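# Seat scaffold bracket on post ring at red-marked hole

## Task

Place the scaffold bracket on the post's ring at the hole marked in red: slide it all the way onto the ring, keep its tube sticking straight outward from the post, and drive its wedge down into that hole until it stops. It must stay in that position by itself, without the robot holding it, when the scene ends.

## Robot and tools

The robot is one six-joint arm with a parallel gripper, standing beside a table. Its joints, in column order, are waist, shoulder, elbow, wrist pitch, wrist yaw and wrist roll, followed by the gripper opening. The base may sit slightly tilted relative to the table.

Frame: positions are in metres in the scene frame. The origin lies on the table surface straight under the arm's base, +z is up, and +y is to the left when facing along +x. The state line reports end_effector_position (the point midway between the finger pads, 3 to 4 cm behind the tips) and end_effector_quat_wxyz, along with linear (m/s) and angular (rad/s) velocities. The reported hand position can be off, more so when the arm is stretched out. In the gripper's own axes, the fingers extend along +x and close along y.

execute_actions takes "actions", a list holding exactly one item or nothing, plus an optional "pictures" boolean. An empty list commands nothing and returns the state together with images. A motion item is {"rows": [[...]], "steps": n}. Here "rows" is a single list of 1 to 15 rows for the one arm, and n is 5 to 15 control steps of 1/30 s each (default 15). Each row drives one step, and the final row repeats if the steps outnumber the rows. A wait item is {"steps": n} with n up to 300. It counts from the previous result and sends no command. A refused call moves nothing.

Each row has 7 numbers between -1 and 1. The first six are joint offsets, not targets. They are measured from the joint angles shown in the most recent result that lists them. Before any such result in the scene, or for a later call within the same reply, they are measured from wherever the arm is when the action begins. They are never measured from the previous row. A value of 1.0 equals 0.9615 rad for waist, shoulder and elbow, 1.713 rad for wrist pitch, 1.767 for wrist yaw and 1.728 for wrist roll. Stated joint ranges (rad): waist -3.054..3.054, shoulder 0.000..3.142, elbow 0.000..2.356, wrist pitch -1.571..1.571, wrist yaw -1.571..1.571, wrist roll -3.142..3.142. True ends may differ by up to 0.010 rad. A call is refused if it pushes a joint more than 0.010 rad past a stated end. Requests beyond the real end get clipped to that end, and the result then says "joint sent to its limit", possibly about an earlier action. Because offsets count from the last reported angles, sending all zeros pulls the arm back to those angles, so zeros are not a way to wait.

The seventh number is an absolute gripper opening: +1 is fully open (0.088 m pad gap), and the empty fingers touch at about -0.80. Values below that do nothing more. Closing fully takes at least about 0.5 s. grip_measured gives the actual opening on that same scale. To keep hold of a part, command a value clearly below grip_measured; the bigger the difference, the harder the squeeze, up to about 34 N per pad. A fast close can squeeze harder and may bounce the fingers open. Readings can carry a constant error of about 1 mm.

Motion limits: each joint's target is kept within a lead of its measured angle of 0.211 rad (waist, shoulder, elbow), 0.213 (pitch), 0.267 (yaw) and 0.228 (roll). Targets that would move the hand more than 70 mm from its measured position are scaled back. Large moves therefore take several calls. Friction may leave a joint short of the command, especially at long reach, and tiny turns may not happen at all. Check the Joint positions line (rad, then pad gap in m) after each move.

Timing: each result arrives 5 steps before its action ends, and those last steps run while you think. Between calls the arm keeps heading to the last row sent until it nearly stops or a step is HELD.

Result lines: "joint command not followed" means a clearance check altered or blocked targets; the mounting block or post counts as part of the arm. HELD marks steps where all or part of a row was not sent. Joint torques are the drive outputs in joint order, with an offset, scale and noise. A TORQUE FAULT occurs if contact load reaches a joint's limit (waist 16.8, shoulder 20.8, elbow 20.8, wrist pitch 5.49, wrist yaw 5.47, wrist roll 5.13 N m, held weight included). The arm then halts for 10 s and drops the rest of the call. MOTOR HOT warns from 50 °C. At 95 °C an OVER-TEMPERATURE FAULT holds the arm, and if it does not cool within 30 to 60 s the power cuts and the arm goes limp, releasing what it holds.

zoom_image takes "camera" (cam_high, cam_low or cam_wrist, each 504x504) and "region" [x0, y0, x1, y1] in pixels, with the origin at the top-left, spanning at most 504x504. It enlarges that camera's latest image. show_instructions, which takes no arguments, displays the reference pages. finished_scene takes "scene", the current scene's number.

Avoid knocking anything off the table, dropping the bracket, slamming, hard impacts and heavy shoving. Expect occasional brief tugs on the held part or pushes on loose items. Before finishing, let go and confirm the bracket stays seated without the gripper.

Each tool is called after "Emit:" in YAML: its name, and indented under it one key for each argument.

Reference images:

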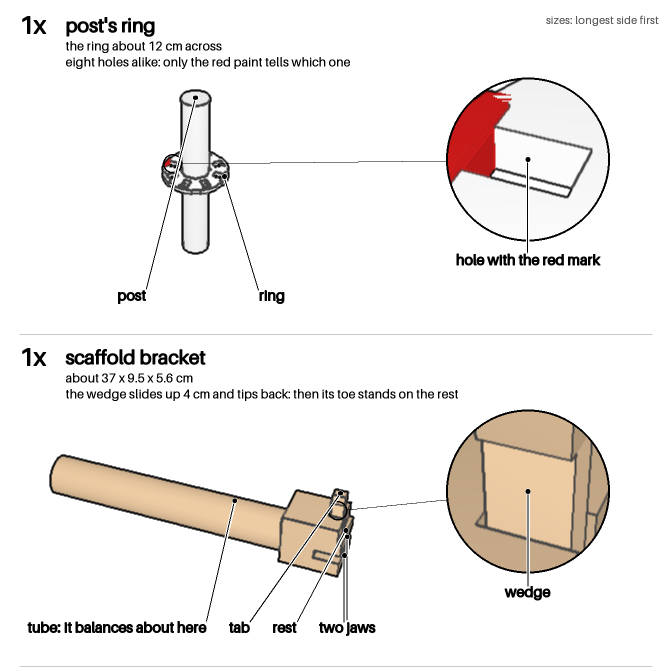

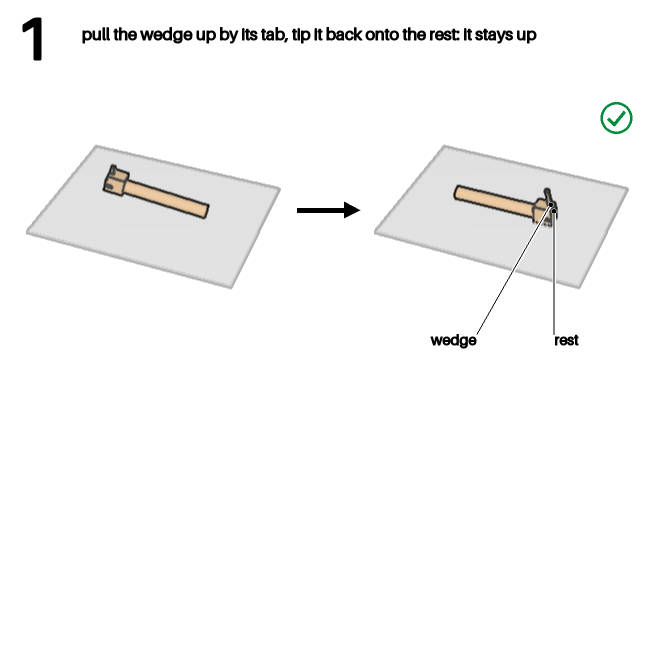

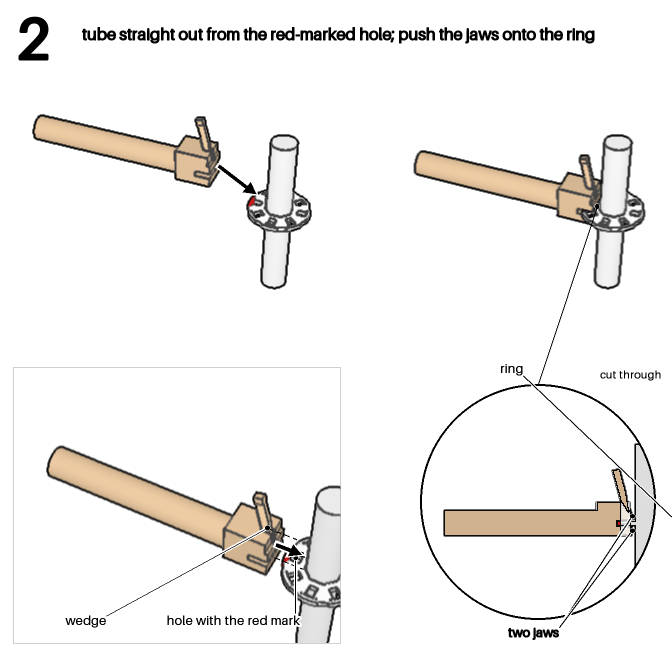

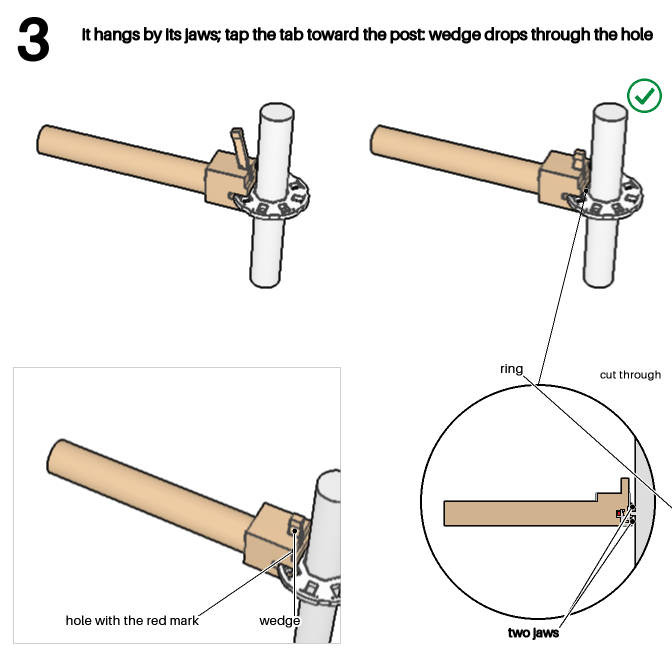

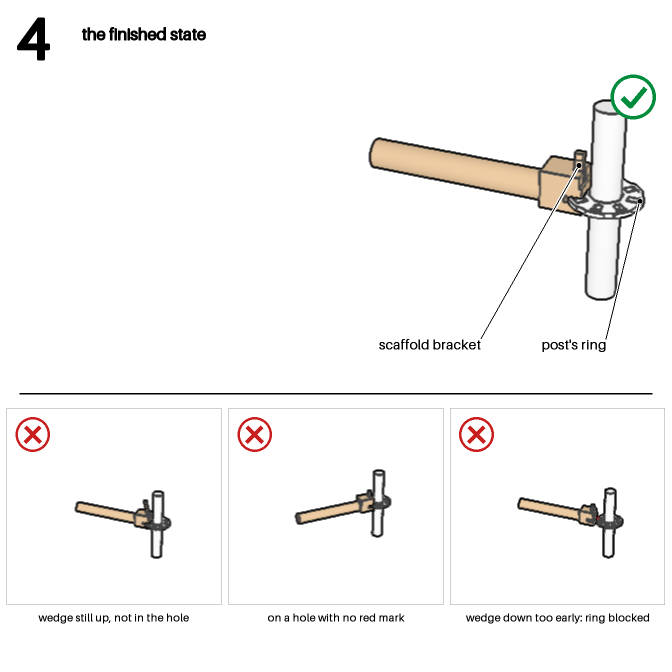

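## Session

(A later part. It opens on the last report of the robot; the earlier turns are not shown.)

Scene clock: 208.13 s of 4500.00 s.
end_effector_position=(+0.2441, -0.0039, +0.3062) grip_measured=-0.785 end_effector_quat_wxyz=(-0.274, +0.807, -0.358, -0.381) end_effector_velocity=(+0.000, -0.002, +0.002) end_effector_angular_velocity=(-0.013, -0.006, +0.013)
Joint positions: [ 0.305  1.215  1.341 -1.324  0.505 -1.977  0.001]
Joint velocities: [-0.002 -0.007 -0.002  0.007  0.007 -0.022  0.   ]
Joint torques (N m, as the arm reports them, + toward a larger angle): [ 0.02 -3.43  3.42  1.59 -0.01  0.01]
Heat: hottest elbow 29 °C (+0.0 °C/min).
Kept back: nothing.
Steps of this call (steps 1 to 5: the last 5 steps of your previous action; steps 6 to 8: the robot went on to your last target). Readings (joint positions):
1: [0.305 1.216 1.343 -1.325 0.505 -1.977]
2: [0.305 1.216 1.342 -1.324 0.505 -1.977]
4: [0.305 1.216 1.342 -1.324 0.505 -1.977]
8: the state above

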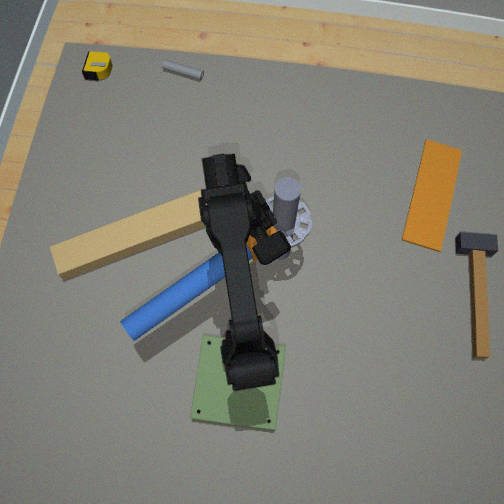

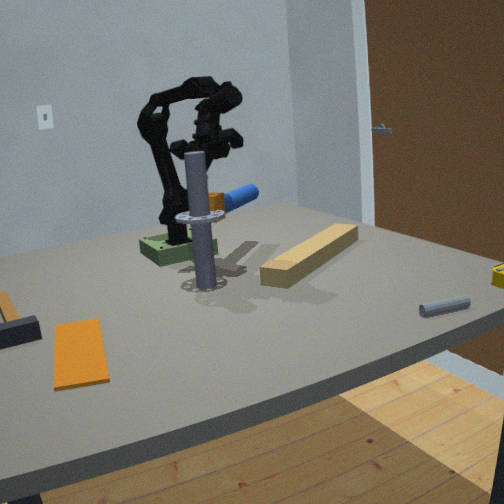

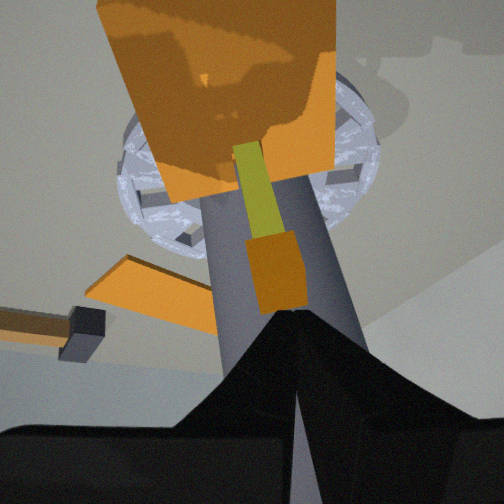

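Emit:
execute_actions:
  actions:
    - {"rows":[[0.0,-0.03,-0.08,0.03,0,0,-0.9]],"steps":15}

Emit:
execute_actions:
  actions:
    - {"rows":[[0.0,-0.02,-0.08,0.04,0,0,-0.9]],"steps":15}
  pictures: true

Scene clock: 208.77 s of 4500.00 s.
end_effector_position=(+0.2446, -0.0052, +0.3047) grip_measured=-0.785 end_effector_quat_wxyz=(-0.285, +0.814, -0.352, -0.363) end_effector_velocity=(-0.002, -0.000, -0.004) end_effector_angular_velocity=(+0.002, +0.007, +0.006)
Joint positions: [ 0.305  1.179  1.296 -1.269  0.515 -1.977  0.001]
Joint velocities: [-0.002 -0.012 -0.022  0.007 -0.007 -0.007  0.   ]
Joint torques (N m, as the arm reports them, + toward a larger angle): [ 0.03 -2.4   2.2   0.86 -0.19  0.  ]
Heat: hottest elbow 29 °C (+0.0 °C/min).
Steps of this call (steps 1 to 9: the robot went on to your last target; steps 10 to 19: the first 10 steps of this action). Readings (joint positions):
10: [0.305 1.210 1.333 -1.311 0.509 -1.977]
11: [0.305 1.202 1.320 -1.295 0.515 -1.977]
13: [0.305 1.189 1.306 -1.280 0.515 -1.977]
17: [0.305 1.181 1.298 -1.271 0.515 -1.977]
19: the state above

Scene clock: 209.27 s of 4500.00 s.
end_effector_position=(+0.2465, -0.0065, +0.3039) grip_measured=-0.785 end_effector_quat_wxyz=(-0.296, +0.822, -0.346, -0.340) end_effector_velocity=(+0.000, -0.001, -0.000) end_effector_angular_velocity=(-0.005, -0.016, -0.000)
Joint positions: [ 0.304  1.145  1.251 -1.206  0.528 -1.978  0.001]
Joint velocities: [-0.002 -0.012 -0.017  0.022  0.007 -0.007  0.   ]
Joint torques (N m, as the arm reports them, + toward a larger angle): [ 0.04 -1.44  2.23  1.6  -0.34  0.02]
Heat: hottest elbow 29 °C (+0.0 °C/min).
Steps of this call (steps 1 to 5: the last 5 steps of your previous action; steps 6 to 15: the first 10 steps of this action, its rows measured from where the robot was after step 5). Readings (joint positions):
5: [0.305 1.178 1.295 -1.268 0.515 -1.977]
6: [0.305 1.173 1.288 -1.256 0.520 -1.977]
7: [0.304 1.166 1.276 -1.239 0.525 -1.977]
9: [0.304 1.153 1.262 -1.222 0.525 -1.978]
13: [0.304 1.146 1.253 -1.208 0.527 -1.978]
15: the state above

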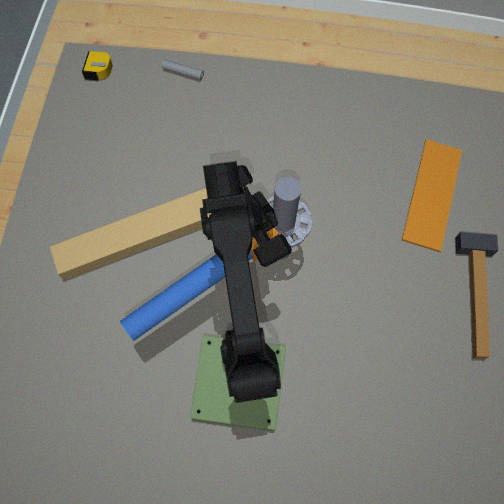

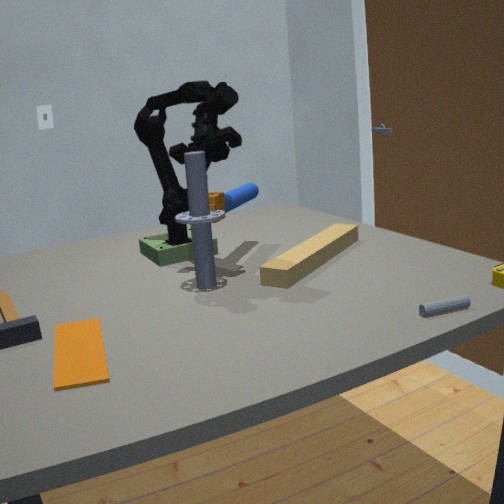

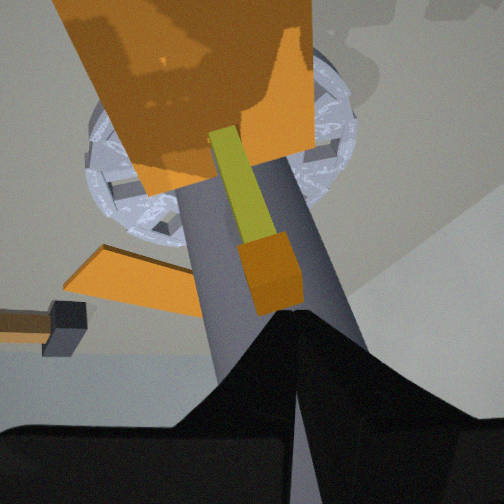

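Emit:
execute_actions:
  actions:
    - {"rows":[[0.0,0.02,0.06,-0.04,0,0,-0.1],[0.0,0.02,0.06,-0.04,0,0,-0.1],[0.0,0.02,0.06,-0.04,0,0,-0.1],[0.0,0.02,0.06,-0.04,0,0,-0.1],[0.155,0.0,0.05,-0.10,0.02,0,-0.1]],"steps":15}

Emit:
execute_actions:
  actions:
    - {"steps":10}

Scene clock: 210.47 s of 4500.00 s.
end_effector_position=(+0.2251, +0.0136, +0.3048) grip_measured=-0.128 end_effector_quat_wxyz=(-0.232, +0.832, -0.322, -0.388) end_effector_velocity=(-0.040, +0.015, -0.005) end_effector_angular_velocity=(-0.159, +0.161, +0.165)
Joint positions: [ 0.434  1.151  1.291 -1.356  0.552 -1.977  0.033]
Joint velocities: [ 0.188 -0.012  0.007 -0.227  0.081 -0.007  0.012]
Joint torques (N m, as the arm reports them, + toward a larger angle): [ 0.08 -3.78  5.4   0.86  0.43  0.  ]
Heat: hottest elbow 29 °C (+0.0 °C/min).
Steps of this call (steps 1 to 5: the last 5 steps of your previous action; steps 6 to 15: the robot went on to your last target; steps 16 to 26: nothing new was sent; steps 27 to 36: the first 10 steps of this action). Readings (joint positions):
27: [0.304 1.144 1.257 -1.212 0.527 -1.978]
28: [0.305 1.149 1.269 -1.226 0.524 -1.978]
30: [0.305 1.155 1.283 -1.250 0.524 -1.978]
34: [0.413 1.152 1.290 -1.342 0.546 -1.978]
36: the state above

Scene clock: 210.80 s of 4500.00 s.
end_effector_position=(+0.2220, +0.0148, +0.3046) grip_measured=-0.101 end_effector_quat_wxyz=(-0.222, +0.833, -0.320, -0.392) end_effector_velocity=(-0.002, +0.001, +0.000) end_effector_angular_velocity=(-0.006, +0.013, +0.022)
Joint positions: [ 0.45   1.15   1.291 -1.373  0.559 -1.977  0.034]
Joint velocities: [ 0.002 -0.002  0.002 -0.007 -0.007 -0.022  0.   ]
Joint torques (N m, as the arm reports them, + toward a larger angle): [ 0.25 -3.69  5.47  0.84  0.42 -0.03]
Heat: hottest elbow 29 °C (+0.0 °C/min).
Kept back: nothing.
Steps of this call (steps 1 to 5: the last 5 steps of your previous action; steps 6 to 10: the robot went on to your last target). Readings (joint positions):
1: [0.439 1.151 1.291 -1.362 0.555 -1.977]
2: [0.442 1.150 1.291 -1.366 0.556 -1.977]
4: [0.446 1.150 1.291 -1.369 0.558 -1.977]
8: [0.449 1.150 1.291 -1.373 0.559 -1.977]
10: the state above

Go to the earlier free pose [0.453,1.138,1.214,−1.308,0.552].

Emit:
execute_actions:
  actions:
    - {"rows":[[0.0,-0.02,-0.09,0.04,-0.004,0,-0.1]],"steps":15}

Emit:
execute_actions:
  actions:
    - {"rows":[[-0.11,0.018,0.012,0.038,-0.01,0,-0.1]],"steps":15}

Emit:
execute_actions:
  actions:
    - {"steps":8}
  pictures: true

Scene clock: 211.30 s of 4500.00 s.
end_effector_position=(+0.2243, +0.0165, +0.2886) grip_measured=-0.100 end_effector_quat_wxyz=(-0.224, +0.834, -0.319, -0.392) end_effector_velocity=(+0.005, +0.001, -0.000) end_effector_angular_velocity=(-0.006, -0.019, +0.013)
Joint positions: [ 0.45   1.136  1.217 -1.31   0.556 -1.977  0.034]
Joint velocities: [-0.002 -0.002 -0.012  0.037  0.007 -0.022 -0.   ]
Joint torques (N m, as the arm reports them, + toward a larger angle): [-0.07 -3.69  3.98  1.24  0.11 -0.01]
Heat: hottest elbow 29 °C (+0.0 °C/min).
Steps of this call (steps 1 to 5: the robot went on to your last target; steps 6 to 15: the first 10 steps of this action). Readings (joint positions):
6: [0.450 1.147 1.282 -1.362 0.559 -1.977]
7: [0.450 1.141 1.266 -1.344 0.559 -1.977]
9: [0.450 1.137 1.240 -1.329 0.558 -1.977]
13: [0.450 1.136 1.218 -1.314 0.556 -1.977]
15: the state above

Scene clock: 211.80 s of 4500.00 s.
end_effector_position=(+0.2369, -0.0003, +0.2905) grip_measured=-0.100 end_effector_quat_wxyz=(-0.263, +0.822, -0.346, -0.368) end_effector_velocity=(+0.001, -0.006, +0.001) end_effector_angular_velocity=(+0.007, -0.006, -0.023)
Joint positions: [ 0.35   1.146  1.218 -1.248  0.543 -1.977  0.034]
Joint velocities: [-0.032 -0.002  0.002  0.007 -0.007 -0.007  0.   ]
Joint torques (N m, as the arm reports them, + toward a larger angle): [-0.27 -2.55  5.71  1.35  0.11  0.  ]
Heat: hottest elbow 29 °C (+0.0 °C/min).
Steps of this call (steps 1 to 5: the last 5 steps of your previous action; steps 6 to 15: the first 10 steps of this action, its rows measured from where the robot was after step 5). Readings (joint positions):
5: [0.450 1.136 1.215 -1.308 0.556 -1.977]
6: [0.438 1.136 1.215 -1.299 0.548 -1.977]
7: [0.412 1.137 1.215 -1.280 0.545 -1.977]
9: [0.374 1.142 1.217 -1.261 0.544 -1.977]
13: [0.353 1.146 1.218 -1.250 0.544 -1.977]
15: the state above

Scene clock: 212.07 s of 4500.00 s.
end_effector_position=(+0.2374, -0.0007, +0.2907) grip_measured=-0.100 end_effector_quat_wxyz=(-0.264, +0.822, -0.347, -0.367) end_effector_velocity=(+0.000, +0.003, -0.001) end_effector_angular_velocity=(+0.018, +0.002, +0.012)
Joint positions: [ 0.348  1.147  1.219 -1.246  0.542 -1.977  0.034]
Joint velocities: [-0.002 -0.002 -0.002  0.007 -0.022 -0.007  0.   ]
Joint torques (N m, as the arm reports them, + toward a larger angle): [-0.36 -2.61  5.65  1.35  0.11  0.  ]
Heat: hottest elbow 29 °C (+0.0 °C/min).
Kept back: nothing.
Steps of this call (steps 1 to 5: the last 5 steps of your previous action; steps 6 to 8: the robot went on to your last target). Readings (joint positions):
1: [0.350 1.146 1.218 -1.247 0.542 -1.977]
2: [0.349 1.146 1.219 -1.247 0.542 -1.977]
4: [0.348 1.147 1.219 -1.246 0.542 -1.977]
8: the state above

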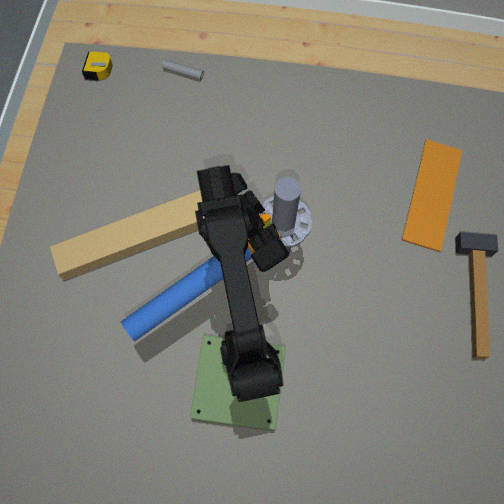

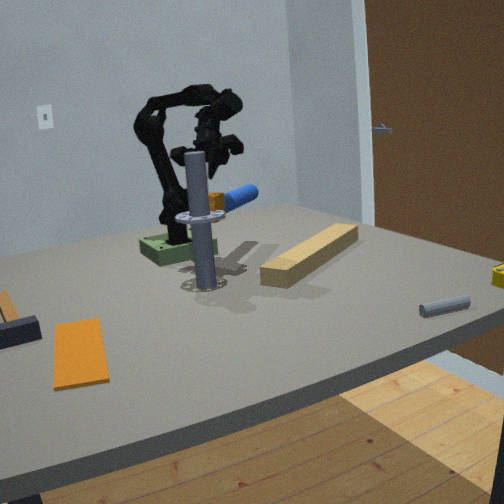

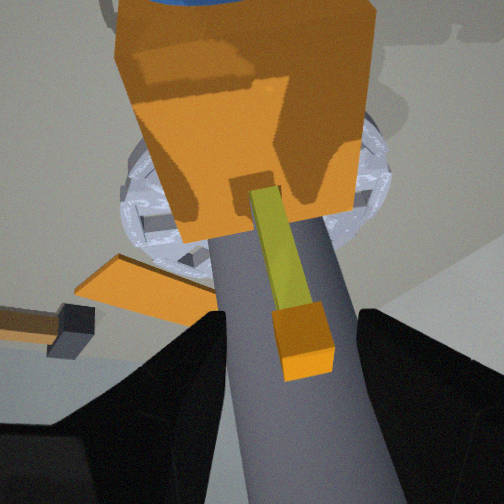

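Emit:
execute_actions:
  actions:
    - {"rows":[[-0.085,0.0,-0.04,0.045,-0.008,0,-0.1]],"steps":15}

Emit:
execute_actions:
  actions:
    - {"steps":8}
  pictures: true

Scene clock: 213.53 s of 4500.00 s.
end_effector_position=(+0.2464, -0.0152, +0.2870) grip_measured=-0.100 end_effector_quat_wxyz=(-0.293, +0.813, -0.367, -0.345) end_effector_velocity=(+0.002, +0.004, -0.002) end_effector_angular_velocity=(+0.047, -0.007, +0.016)
Joint positions: [ 0.271  1.147  1.191 -1.174  0.532 -1.977  0.034]
Joint velocities: [-0.012 -0.007 -0.007  0.022 -0.051 -0.007 -0.   ]
Joint torques (N m, as the arm reports them, + toward a larger angle): [-0.47 -3.42  4.18  1.5   0.13 -0.02]
Heat: hottest elbow 29 °C (+0.0 °C/min).
Steps of this call (steps 1 to 15: the robot went on to your last target; steps 16 to 34: nothing new was sent; steps 35 to 44: the first 10 steps of this action). Readings (joint positions):
35: [0.338 1.147 1.216 -1.233 0.536 -1.977]
36: [0.318 1.147 1.211 -1.210 0.534 -1.977]
38: [0.289 1.147 1.202 -1.191 0.534 -1.977]
42: [0.273 1.147 1.192 -1.176 0.533 -1.977]
44: the state above

Scene clock: 213.80 s of 4500.00 s.
end_effector_position=(+0.2467, -0.0151, +0.2868) grip_measured=-0.100 end_effector_quat_wxyz=(-0.294, +0.813, -0.366, -0.345) end_effector_velocity=(-0.001, +0.002, -0.003) end_effector_angular_velocity=(+0.020, +0.014, +0.002)
Joint positions: [ 0.27   1.147  1.191 -1.172  0.53  -1.977  0.034]
Joint velocities: [-0.002  0.002 -0.002 -0.007 -0.022  0.007  0.   ]
Joint torques (N m, as the arm reports them, + toward a larger angle): [-0.5  -3.41  4.14  1.47  0.16 -0.01]
Heat: hottest elbow 29 °C (+0.0 °C/min).
Kept back: nothing.
Steps of this call (steps 1 to 5: the last 5 steps of your previous action; steps 6 to 8: the robot went on to your last target). Readings (joint positions):
1: [0.271 1.147 1.191 -1.173 0.531 -1.977]
2: [0.270 1.147 1.191 -1.172 0.530 -1.977]
4: [0.270 1.147 1.191 -1.172 0.530 -1.977]
8: the state above

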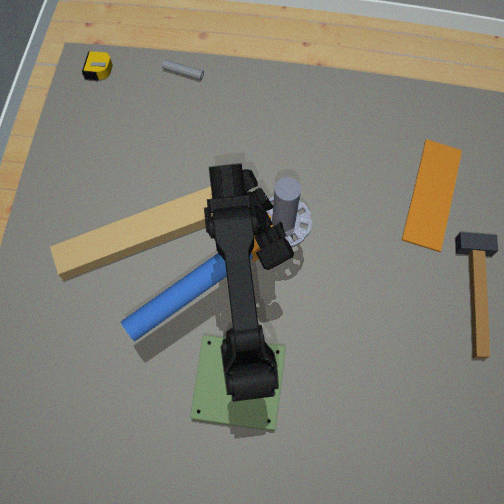

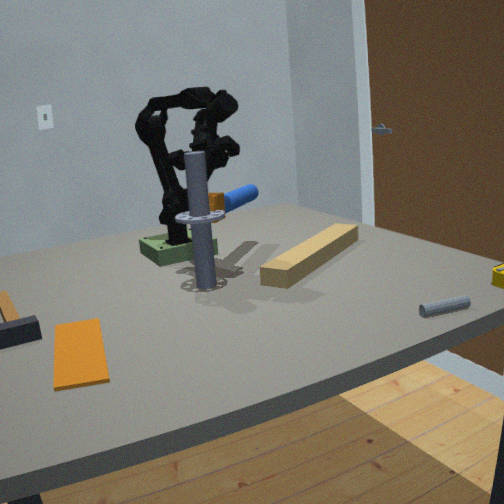

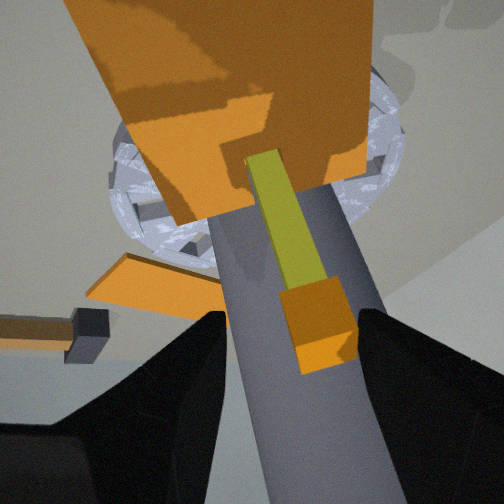

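Emit:
execute_actions:
  actions:
    - {"rows":[[-0.09,0.055,0.0,0.03,0,-0.07,-0.1]],"steps":15}

Emit:
execute_actions:
  actions:
    - {"steps":8}
  pictures: true

Scene clock: 214.90 s of 4500.00 s.
end_effector_position=(+0.2584, -0.0155, +0.2821) grip_measured=-0.094 end_effector_quat_wxyz=(-0.269, +0.821, -0.343, -0.368) end_effector_velocity=(+0.001, +0.000, -0.002) end_effector_angular_velocity=(+0.009, +0.010, +0.015)
Joint positions: [ 0.232  1.177  1.194 -1.126  0.483 -2.094  0.034]
Joint velocities: [-0.012  0.002 -0.002  0.007 -0.022 -0.022  0.   ]
Joint torques (N m, as the arm reports them, + toward a larger angle): [-4.71 -1.19  4.74  1.61  2.23 -0.02]
Heat: hottest elbow 29 °C (+0.0 °C/min).
Steps of this call (steps 1 to 15: the robot went on to your last target; steps 16 to 23: nothing new was sent; steps 24 to 33: the first 10 steps of this action). Readings (joint positions):
24: [0.262 1.151 1.191 -1.167 0.518 -2.004]
25: [0.250 1.155 1.191 -1.159 0.500 -2.034]
27: [0.240 1.159 1.193 -1.149 0.487 -2.068]
31: [0.233 1.176 1.193 -1.126 0.484 -2.092]
33: the state above

Scene clock: 215.17 s of 4500.00 s.
end_effector_position=(+0.2584, -0.0155, +0.2821) grip_measured=-0.094 end_effector_quat_wxyz=(-0.269, +0.821, -0.343, -0.368) end_effector_velocity=(+0.001, +0.001, -0.001) end_effector_angular_velocity=(+0.003, +0.010, +0.032)
Joint positions: [ 0.232  1.177  1.194 -1.126  0.482 -2.096  0.034]
Joint velocities: [-0.007 -0.002 -0.002  0.007 -0.022 -0.037  0.001]
Joint torques (N m, as the arm reports them, + toward a larger angle): [-4.9  -1.09  4.85  1.71  2.29 -0.06]
Heat: hottest elbow 29 °C (+0.0 °C/min).
Kept back: nothing.
Steps of this call (steps 1 to 5: the last 5 steps of your previous action; steps 6 to 8: the robot went on to your last target). Readings (joint positions):
1: [0.232 1.177 1.194 -1.126 0.483 -2.095]
2: [0.232 1.177 1.194 -1.126 0.483 -2.095]
4: [0.232 1.177 1.194 -1.126 0.482 -2.095]
8: the state above

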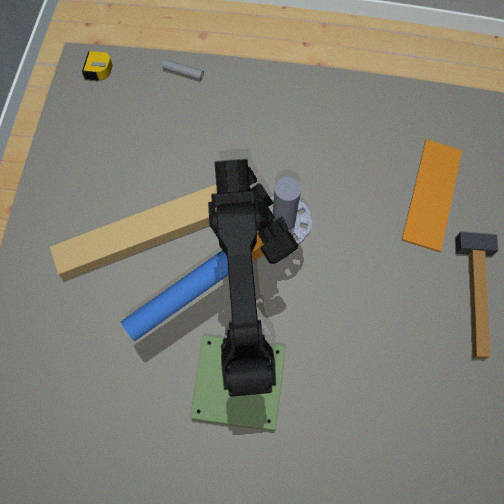

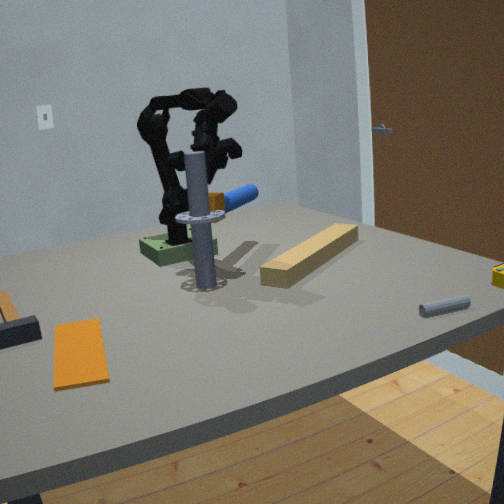

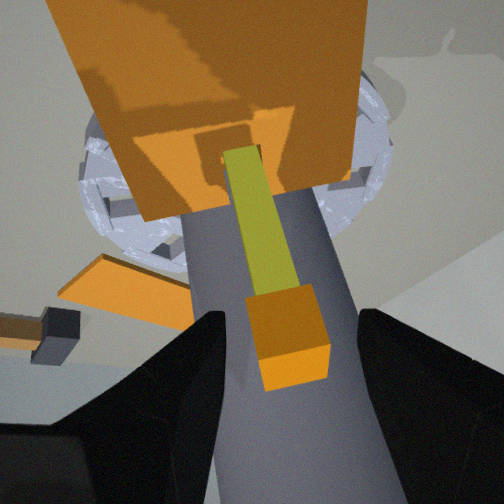

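Emit:
execute_actions:
  actions:
    - {"rows":[[0.02,0.0,0.0,0.0,0.01,0,-0.1],[0.02,0.0,0.0,0.0,0.01,0,-0.1],[0.02,0.0,0.0,0.0,0.01,0,-0.1],[0.02,0.0,0.0,0.0,0.01,0,-0.1],[0.02,0.0,0.0,0.0,0.01,0,-0.9]],"steps":15}

Emit:
execute_actions:
  actions:
    - {"steps":12}
  pictures: true

Scene clock: 215.90 s of 4500.00 s.
end_effector_position=(+0.2547, -0.0107, +0.2819) grip_measured=-0.558 end_effector_quat_wxyz=(-0.257, +0.825, -0.336, -0.376) end_effector_velocity=(+0.009, +0.012, +0.005) end_effector_angular_velocity=(-0.020, -0.033, +0.079)
Joint positions: [ 0.257  1.172  1.194 -1.146  0.487 -2.101  0.012]
Joint velocities: [ 0.042 -0.002 -0.002  0.051  0.007 -0.051  0.003]
Joint torques (N m, as the arm reports them, + toward a larger angle): [-1.04 -2.94  5.1   2.61  0.76  0.2 ]
Heat: hottest elbow 29 °C (+0.0 °C/min).
Steps of this call (steps 1 to 12: the robot went on to your last target; steps 13 to 22: the first 10 steps of this action). Readings (joint positions):
13: [0.234 1.177 1.194 -1.127 0.486 -2.097]
14: [0.239 1.177 1.194 -1.128 0.495 -2.097]
16: [0.242 1.177 1.194 -1.128 0.499 -2.097]
20: [0.254 1.173 1.194 -1.147 0.488 -2.100]
22: the state above

Scene clock: 216.30 s of 4500.00 s.
end_effector_position=(+0.2556, -0.0096, +0.2819) grip_measured=-0.556 end_effector_quat_wxyz=(-0.256, +0.826, -0.333, -0.376) end_effector_velocity=(-0.002, -0.002, +0.001) end_effector_angular_velocity=(-0.011, +0.003, +0.000)
Joint positions: [ 0.26   1.173  1.194 -1.142  0.487 -2.104  0.012]
Joint velocities: [-0.002 -0.007 -0.002 -0.007  0.007 -0.007 -0.   ]
Joint torques (N m, as the arm reports them, + toward a larger angle): [-0.92 -3.18  5.1   2.33  0.75  0.25]
Heat: hottest elbow 29 °C (+0.0 °C/min).
Kept back: nothing.
Steps of this call (steps 1 to 5: the last 5 steps of your previous action; steps 6 to 12: the robot went on to your last target). Readings (joint positions):
1: [0.259 1.172 1.194 -1.143 0.487 -2.103]
2: [0.260 1.173 1.194 -1.142 0.486 -2.104]
4: [0.260 1.173 1.194 -1.142 0.487 -2.104]
8: [0.260 1.173 1.194 -1.142 0.487 -2.104]
12: the state above

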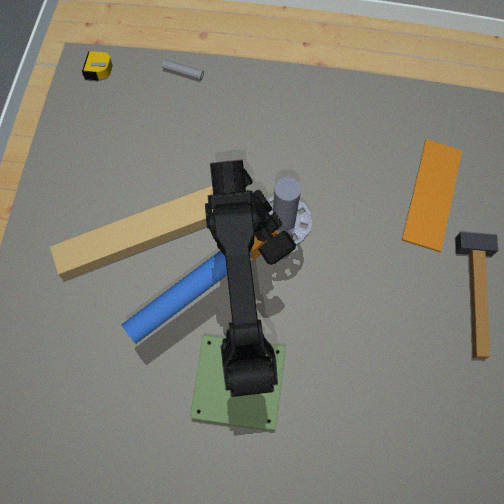

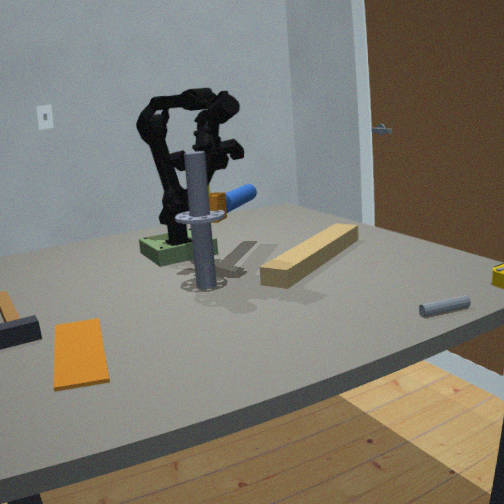

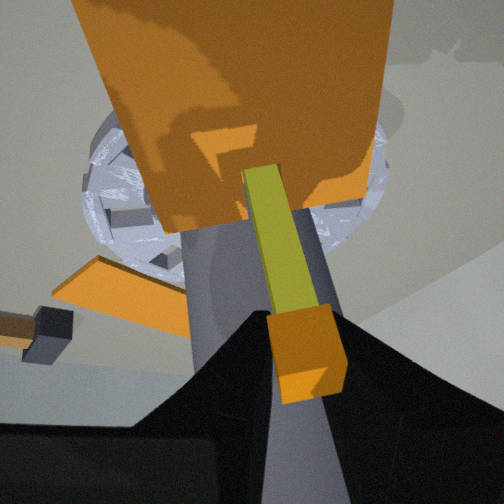

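Emit:
execute_actions:
  actions:
    - {"rows":[[0.0,-0.01,-0.04,0.02,0,0,-0.9]],"steps":15}

Emit:
execute_actions:
  actions:
    - {"rows":[[0.01,0.02,-0.03,0.02,0,0,-0.9]],"steps":15}

Emit:
execute_actions:
  actions:
    - {"rows":[[0.01,0.02,-0.03,0.02,0,0,-0.9]],"steps":15}
  pictures: true

Scene clock: 217.07 s of 4500.00 s.
end_effector_position=(+0.2559, -0.0091, +0.2766) grip_measured=-0.556 end_effector_quat_wxyz=(-0.254, +0.827, -0.332, -0.375) end_effector_velocity=(+0.002, -0.000, +0.001) end_effector_angular_velocity=(+0.001, -0.012, +0.013)
Joint positions: [ 0.263  1.167  1.167 -1.119  0.489 -2.108  0.012]
Joint velocities: [-0.007 -0.007 -0.007  0.022 -0.007 -0.022 -0.   ]
Joint torques (N m, as the arm reports them, + toward a larger angle): [-0.27 -4.04  4.14  2.07  0.14  0.12]
Heat: hottest elbow 29 °C (+0.0 °C/min).
Steps of this call (steps 1 to 13: the robot went on to your last target; steps 14 to 23: the first 10 steps of this action). Readings (joint positions):
14: [0.260 1.173 1.190 -1.139 0.487 -2.105]
15: [0.261 1.171 1.183 -1.132 0.487 -2.106]
17: [0.262 1.170 1.174 -1.124 0.489 -2.107]
21: [0.262 1.168 1.168 -1.120 0.489 -2.108]
23: the state above

Scene clock: 217.57 s of 4500.00 s.
end_effector_position=(+0.2566, -0.0085, +0.2710) grip_measured=-0.558 end_effector_quat_wxyz=(-0.249, +0.828, -0.332, -0.377) end_effector_velocity=(-0.002, +0.001, -0.001) end_effector_angular_velocity=(+0.001, +0.011, +0.011)
Joint positions: [ 0.268  1.17   1.147 -1.103  0.495 -2.111  0.012]
Joint velocities: [ 0.002 -0.002 -0.002 -0.007 -0.007 -0.007  0.   ]
Joint torques (N m, as the arm reports them, + toward a larger angle): [ 0.41 -1.77  4.34  2.58 -0.05  0.07]
Heat: hottest elbow 29 °C (+0.0 °C/min).
Steps of this call (steps 1 to 5: the last 5 steps of your previous action; steps 6 to 15: the first 10 steps of this action, its rows measured from where the robot was after step 5). Readings (joint positions):
5: [0.263 1.166 1.167 -1.118 0.489 -2.108]
6: [0.263 1.166 1.164 -1.116 0.489 -2.109]
7: [0.264 1.166 1.159 -1.111 0.490 -2.110]
9: [0.266 1.168 1.152 -1.107 0.493 -2.110]
13: [0.268 1.170 1.147 -1.103 0.495 -2.111]
15: the state above

Scene clock: 218.07 s of 4500.00 s.
end_effector_position=(+0.2571, -0.0082, +0.2645) grip_measured=-0.562 end_effector_quat_wxyz=(-0.241, +0.828, -0.334, -0.380) end_effector_velocity=(-0.002, -0.000, -0.001) end_effector_angular_velocity=(-0.006, +0.017, +0.018)
Joint positions: [ 0.273  1.174  1.125 -1.088  0.503 -2.114  0.011]
Joint velocities: [-0.002 -0.002 -0.002 -0.007 -0.007 -0.022 -0.   ]
Joint torques (N m, as the arm reports them, + toward a larger angle): [ 0.43 -2.03  4.42  2.6  -0.08  0.08]
Heat: hottest elbow 29 °C (+0.0 °C/min).
Steps of this call (steps 1 to 5: the last 5 steps of your previous action; steps 6 to 15: the first 10 steps of this action, its rows measured from where the robot was after step 5). Readings (joint positions):
5: [0.268 1.170 1.146 -1.103 0.495 -2.111]
6: [0.268 1.170 1.144 -1.101 0.496 -2.111]
7: [0.269 1.170 1.139 -1.097 0.497 -2.112]
9: [0.271 1.172 1.131 -1.092 0.500 -2.113]
13: [0.273 1.174 1.126 -1.089 0.503 -2.114]
15: the state above

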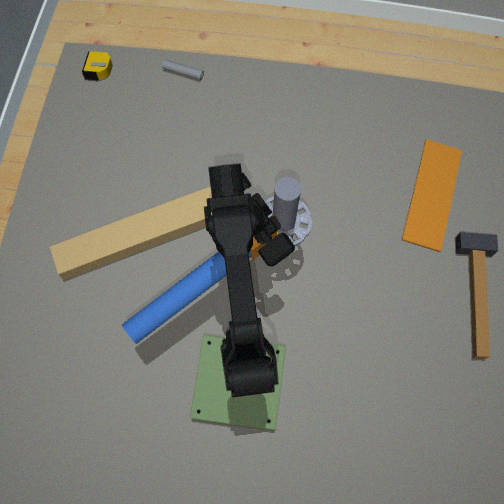

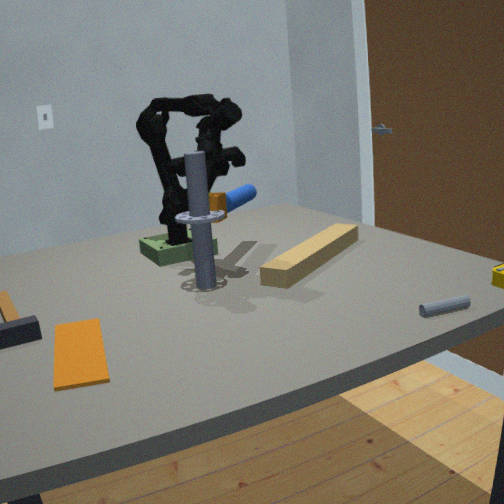

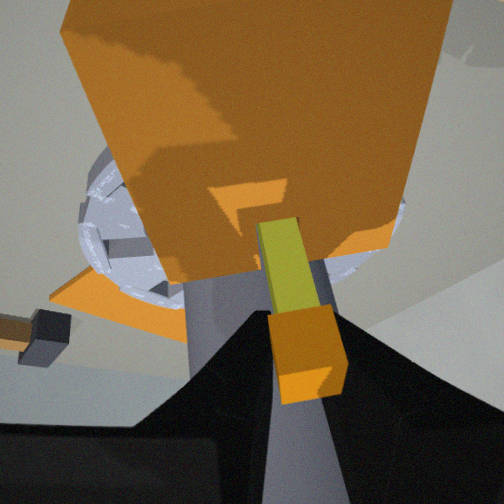

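Emit:
execute_actions:
  actions:
    - {"rows":[[0.0,-0.01,-0.055,0.025,0,0,-0.9]],"steps":15}

Emit:
execute_actions:
  actions:
    - {"rows":[[0.0,-0.01,-0.055,0.025,0,0,-0.9]],"steps":15}
  pictures: true

Scene clock: 218.57 s of 4500.00 s.
end_effector_position=(+0.2565, -0.0082, +0.2617) grip_measured=-0.559 end_effector_quat_wxyz=(-0.244, +0.831, -0.331, -0.374) end_effector_velocity=(-0.002, -0.002, -0.000) end_effector_angular_velocity=(-0.001, -0.011, -0.011)
Joint positions: [ 0.274  1.157  1.098 -1.061  0.506 -2.115  0.012]
Joint velocities: [-0.002 -0.012 -0.012  0.007  0.007  0.007  0.   ]
Joint torques (N m, as the arm reports them, + toward a larger angle): [-0.2  -2.67  2.96  2.33  0.1   0.03]
Heat: hottest elbow 29 °C (+0.0 °C/min).
Steps of this call (steps 1 to 5: the last 5 steps of your previous action; steps 6 to 15: the first 10 steps of this action). Readings (joint positions):
6: [0.273 1.173 1.119 -1.085 0.503 -2.114]
7: [0.274 1.168 1.110 -1.076 0.505 -2.116]
9: [0.274 1.163 1.103 -1.068 0.506 -2.116]
13: [0.274 1.158 1.098 -1.062 0.506 -2.115]
15: the state above

Scene clock: 219.07 s of 4500.00 s.
end_effector_position=(+0.2561, -0.0081, +0.2608) grip_measured=-0.553 end_effector_quat_wxyz=(-0.252, +0.834, -0.328, -0.364) end_effector_velocity=(-0.001, +0.002, -0.003) end_effector_angular_velocity=(+0.016, +0.005, +0.014)
Joint positions: [ 0.275  1.136  1.073 -1.033  0.506 -2.111  0.012]
Joint velocities: [-0.002 -0.007 -0.012  0.007 -0.022 -0.007  0.   ]
Joint torques (N m, as the arm reports them, + toward a larger angle): [-0.14 -2.17  2.64  2.32  0.2  -0.12]
Heat: hottest elbow 29 °C (+0.0 °C/min).
Steps of this call (steps 1 to 5: the last 5 steps of your previous action; steps 6 to 15: the first 10 steps of this action, its rows measured from where the robot was after step 5). Readings (joint positions):
5: [0.274 1.157 1.097 -1.060 0.506 -2.115]
6: [0.275 1.153 1.093 -1.057 0.506 -2.115]
7: [0.275 1.148 1.086 -1.048 0.506 -2.114]
9: [0.275 1.141 1.079 -1.039 0.506 -2.112]
13: [0.275 1.137 1.074 -1.033 0.506 -2.111]
15: the state above

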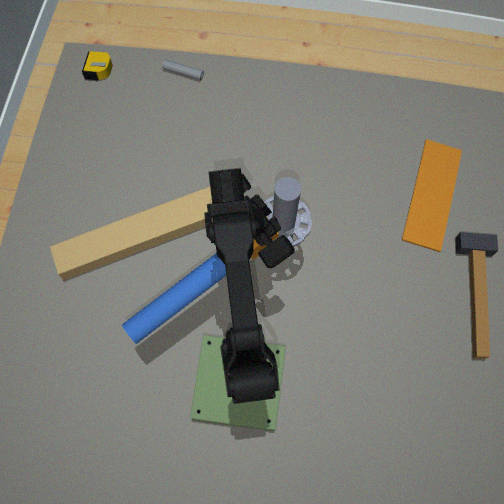

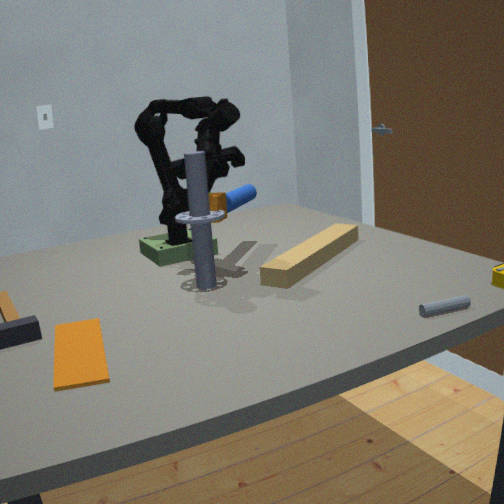

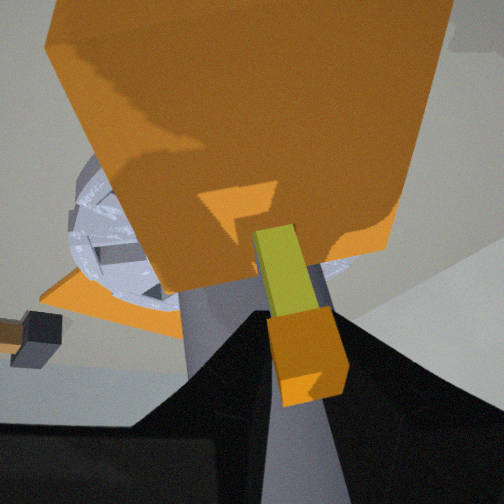

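Emit:
execute_actions:
  actions:
    - {"rows":[[0.0,0.015,0.04,-0.02,0,0,-0.9],[0.0,0.015,0.04,-0.02,0,0,-0.9],[0.0,0.015,0.04,-0.02,0,0,-0.9],[0.0,0.015,0.04,-0.02,0,0,-0.25]],"steps":15}

Emit:
execute_actions:
  actions:
    - {"steps":15}
  pictures: true

Scene clock: 219.57 s of 4500.00 s.
end_effector_position=(+0.2560, -0.0081, +0.2653) grip_measured=-0.311 end_effector_quat_wxyz=(-0.249, +0.833, -0.329, -0.369) end_effector_velocity=(+0.000, -0.003, +0.009) end_effector_angular_velocity=(-0.008, -0.006, -0.005)
Joint positions: [ 0.275  1.147  1.102 -1.061  0.506 -2.113  0.024]
Joint velocities: [-0.007  0.002  0.032 -0.022  0.007 -0.007  0.026]
Joint torques (N m, as the arm reports them, + toward a larger angle): [-0.02 -3.21  5.83  1.    0.24  0.07]
Heat: hottest elbow 29 °C (+0.0 °C/min).
Steps of this call (steps 1 to 5: the last 5 steps of your previous action; steps 6 to 15: the first 10 steps of this action). Readings (joint positions):
6: [0.276 1.136 1.077 -1.033 0.506 -2.110]
7: [0.276 1.137 1.082 -1.039 0.506 -2.110]
9: [0.275 1.143 1.089 -1.048 0.506 -2.112]
13: [0.275 1.147 1.098 -1.061 0.506 -2.113]
15: the state above

Scene clock: 220.07 s of 4500.00 s.
end_effector_position=(+0.2558, -0.0082, +0.2658) grip_measured=-0.251 end_effector_quat_wxyz=(-0.249, +0.833, -0.329, -0.369) end_effector_velocity=(-0.006, -0.003, -0.005) end_effector_angular_velocity=(-0.015, +0.050, +0.013)
Joint positions: [ 0.275  1.147  1.104 -1.064  0.506 -2.113  0.027]
Joint velocities: [-0.007  0.002 -0.002 -0.037 -0.007 -0.022 -0.   ]
Joint torques (N m, as the arm reports them, + toward a larger angle): [ 0.02 -3.17  5.89  1.05  0.24  0.04]
Heat: hottest elbow 29 °C (+1.0 °C/min).
Kept back: nothing.
Steps of this call (steps 1 to 5: the last 5 steps of your previous action; steps 6 to 15: the robot went on to your last target). Readings (joint positions):
1: [0.275 1.147 1.103 -1.062 0.506 -2.113]
2: [0.275 1.147 1.103 -1.063 0.506 -2.113]
4: [0.275 1.147 1.103 -1.063 0.506 -2.113]
8: [0.275 1.147 1.104 -1.064 0.506 -2.113]
15: the state above
The arm was judged still, so your last target was given up. Only a new action makes it travel on or press farther. Fingers that are still opening or closing keep moving.

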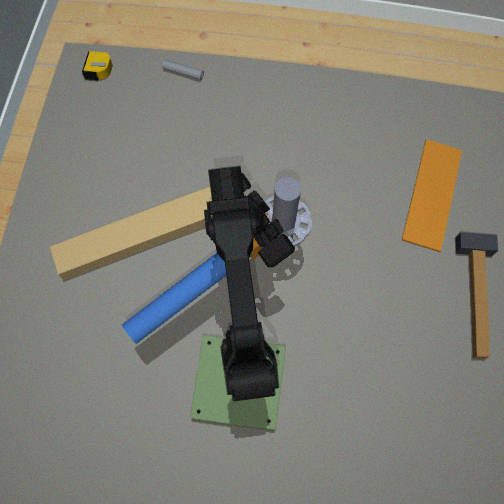

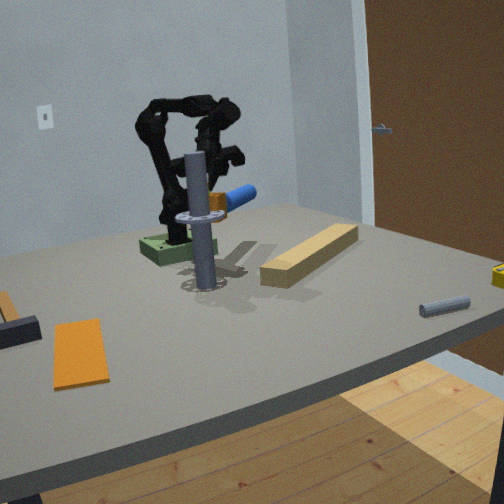

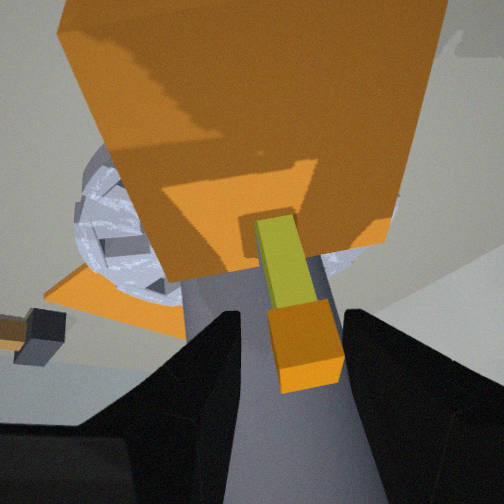

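Emit:
execute_actions:
  actions:
    - {"rows":[[0.0,0.07,0.245,-0.15,0,0.08,-0.9]],"steps":15}

Emit:
execute_actions:
  actions:
    - {"rows":[[0.03,0.0,0.0,0,0,0,-0.9]],"steps":15}
  pictures: true

Scene clock: 221.37 s of 4500.00 s.
end_effector_position=(+0.2489, -0.0057, +0.3041) grip_measured=-0.517 end_effector_quat_wxyz=(-0.279, +0.808, -0.356, -0.377) end_effector_velocity=(+0.003, +0.007, -0.007) end_effector_angular_velocity=(-0.012, +0.095, +0.007)
Joint positions: [ 0.288  1.216  1.328 -1.29   0.497 -1.993  0.014]
Joint velocities: [ 0.022  0.081  0.056 -0.081 -0.007  0.022 -0.   ]
Joint torques (N m, as the arm reports them, + toward a larger angle): [-1.47 -4.61  5.16 -0.31  0.64  0.4 ]
Heat: hottest elbow 30 °C (+2.0 °C/min).
Steps of this call (steps 1 to 29: nothing new was sent; steps 30 to 39: the first 10 steps of this action). Readings (joint positions):
30: [0.275 1.159 1.133 -1.115 0.505 -2.082]
31: [0.278 1.180 1.182 -1.168 0.493 -2.053]
33: [0.283 1.204 1.264 -1.233 0.495 -2.027]
37: [0.286 1.209 1.322 -1.283 0.497 -1.996]
39: the state above

Scene clock: 221.87 s of 4500.00 s.
end_effector_position=(+0.2484, -0.0027, +0.3050) grip_measured=-0.519 end_effector_quat_wxyz=(-0.271, +0.811, -0.353, -0.379) end_effector_velocity=(-0.002, +0.001, -0.001) end_effector_angular_velocity=(-0.006, +0.017, +0.023)
Joint positions: [ 0.305  1.22   1.335 -1.3    0.505 -1.992  0.014]
Joint velocities: [ 0.002 -0.002 -0.002 -0.007 -0.007 -0.022 -0.   ]
Joint torques (N m, as the arm reports them, + toward a larger angle): [ 1.14 -3.87  4.83  1.34 -0.12  0.13]
Heat: hottest elbow 30 °C (+2.0 °C/min).
Steps of this call (steps 1 to 5: the last 5 steps of your previous action; steps 6 to 15: the first 10 steps of this action, its rows measured from where the robot was after step 5). Readings (joint positions):
5: [0.288 1.219 1.335 -1.297 0.497 -1.988]
6: [0.291 1.220 1.335 -1.297 0.499 -1.988]
7: [0.298 1.220 1.335 -1.298 0.501 -1.989]
9: [0.304 1.220 1.335 -1.300 0.505 -1.991]
13: [0.305 1.220 1.335 -1.300 0.505 -1.992]
15: the state above

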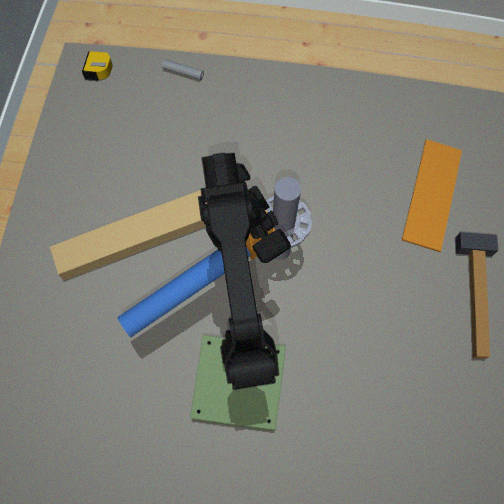

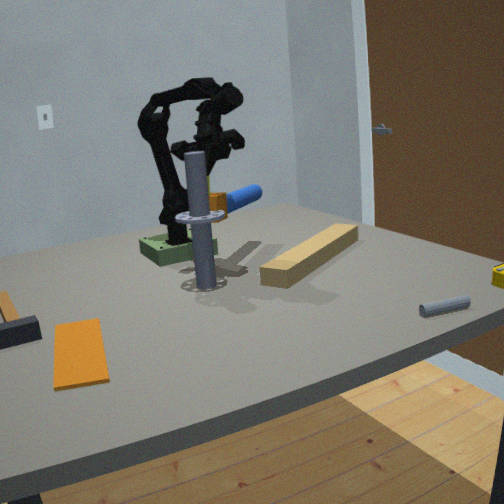

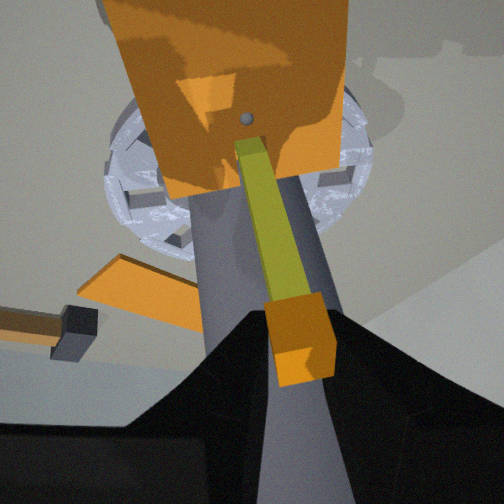

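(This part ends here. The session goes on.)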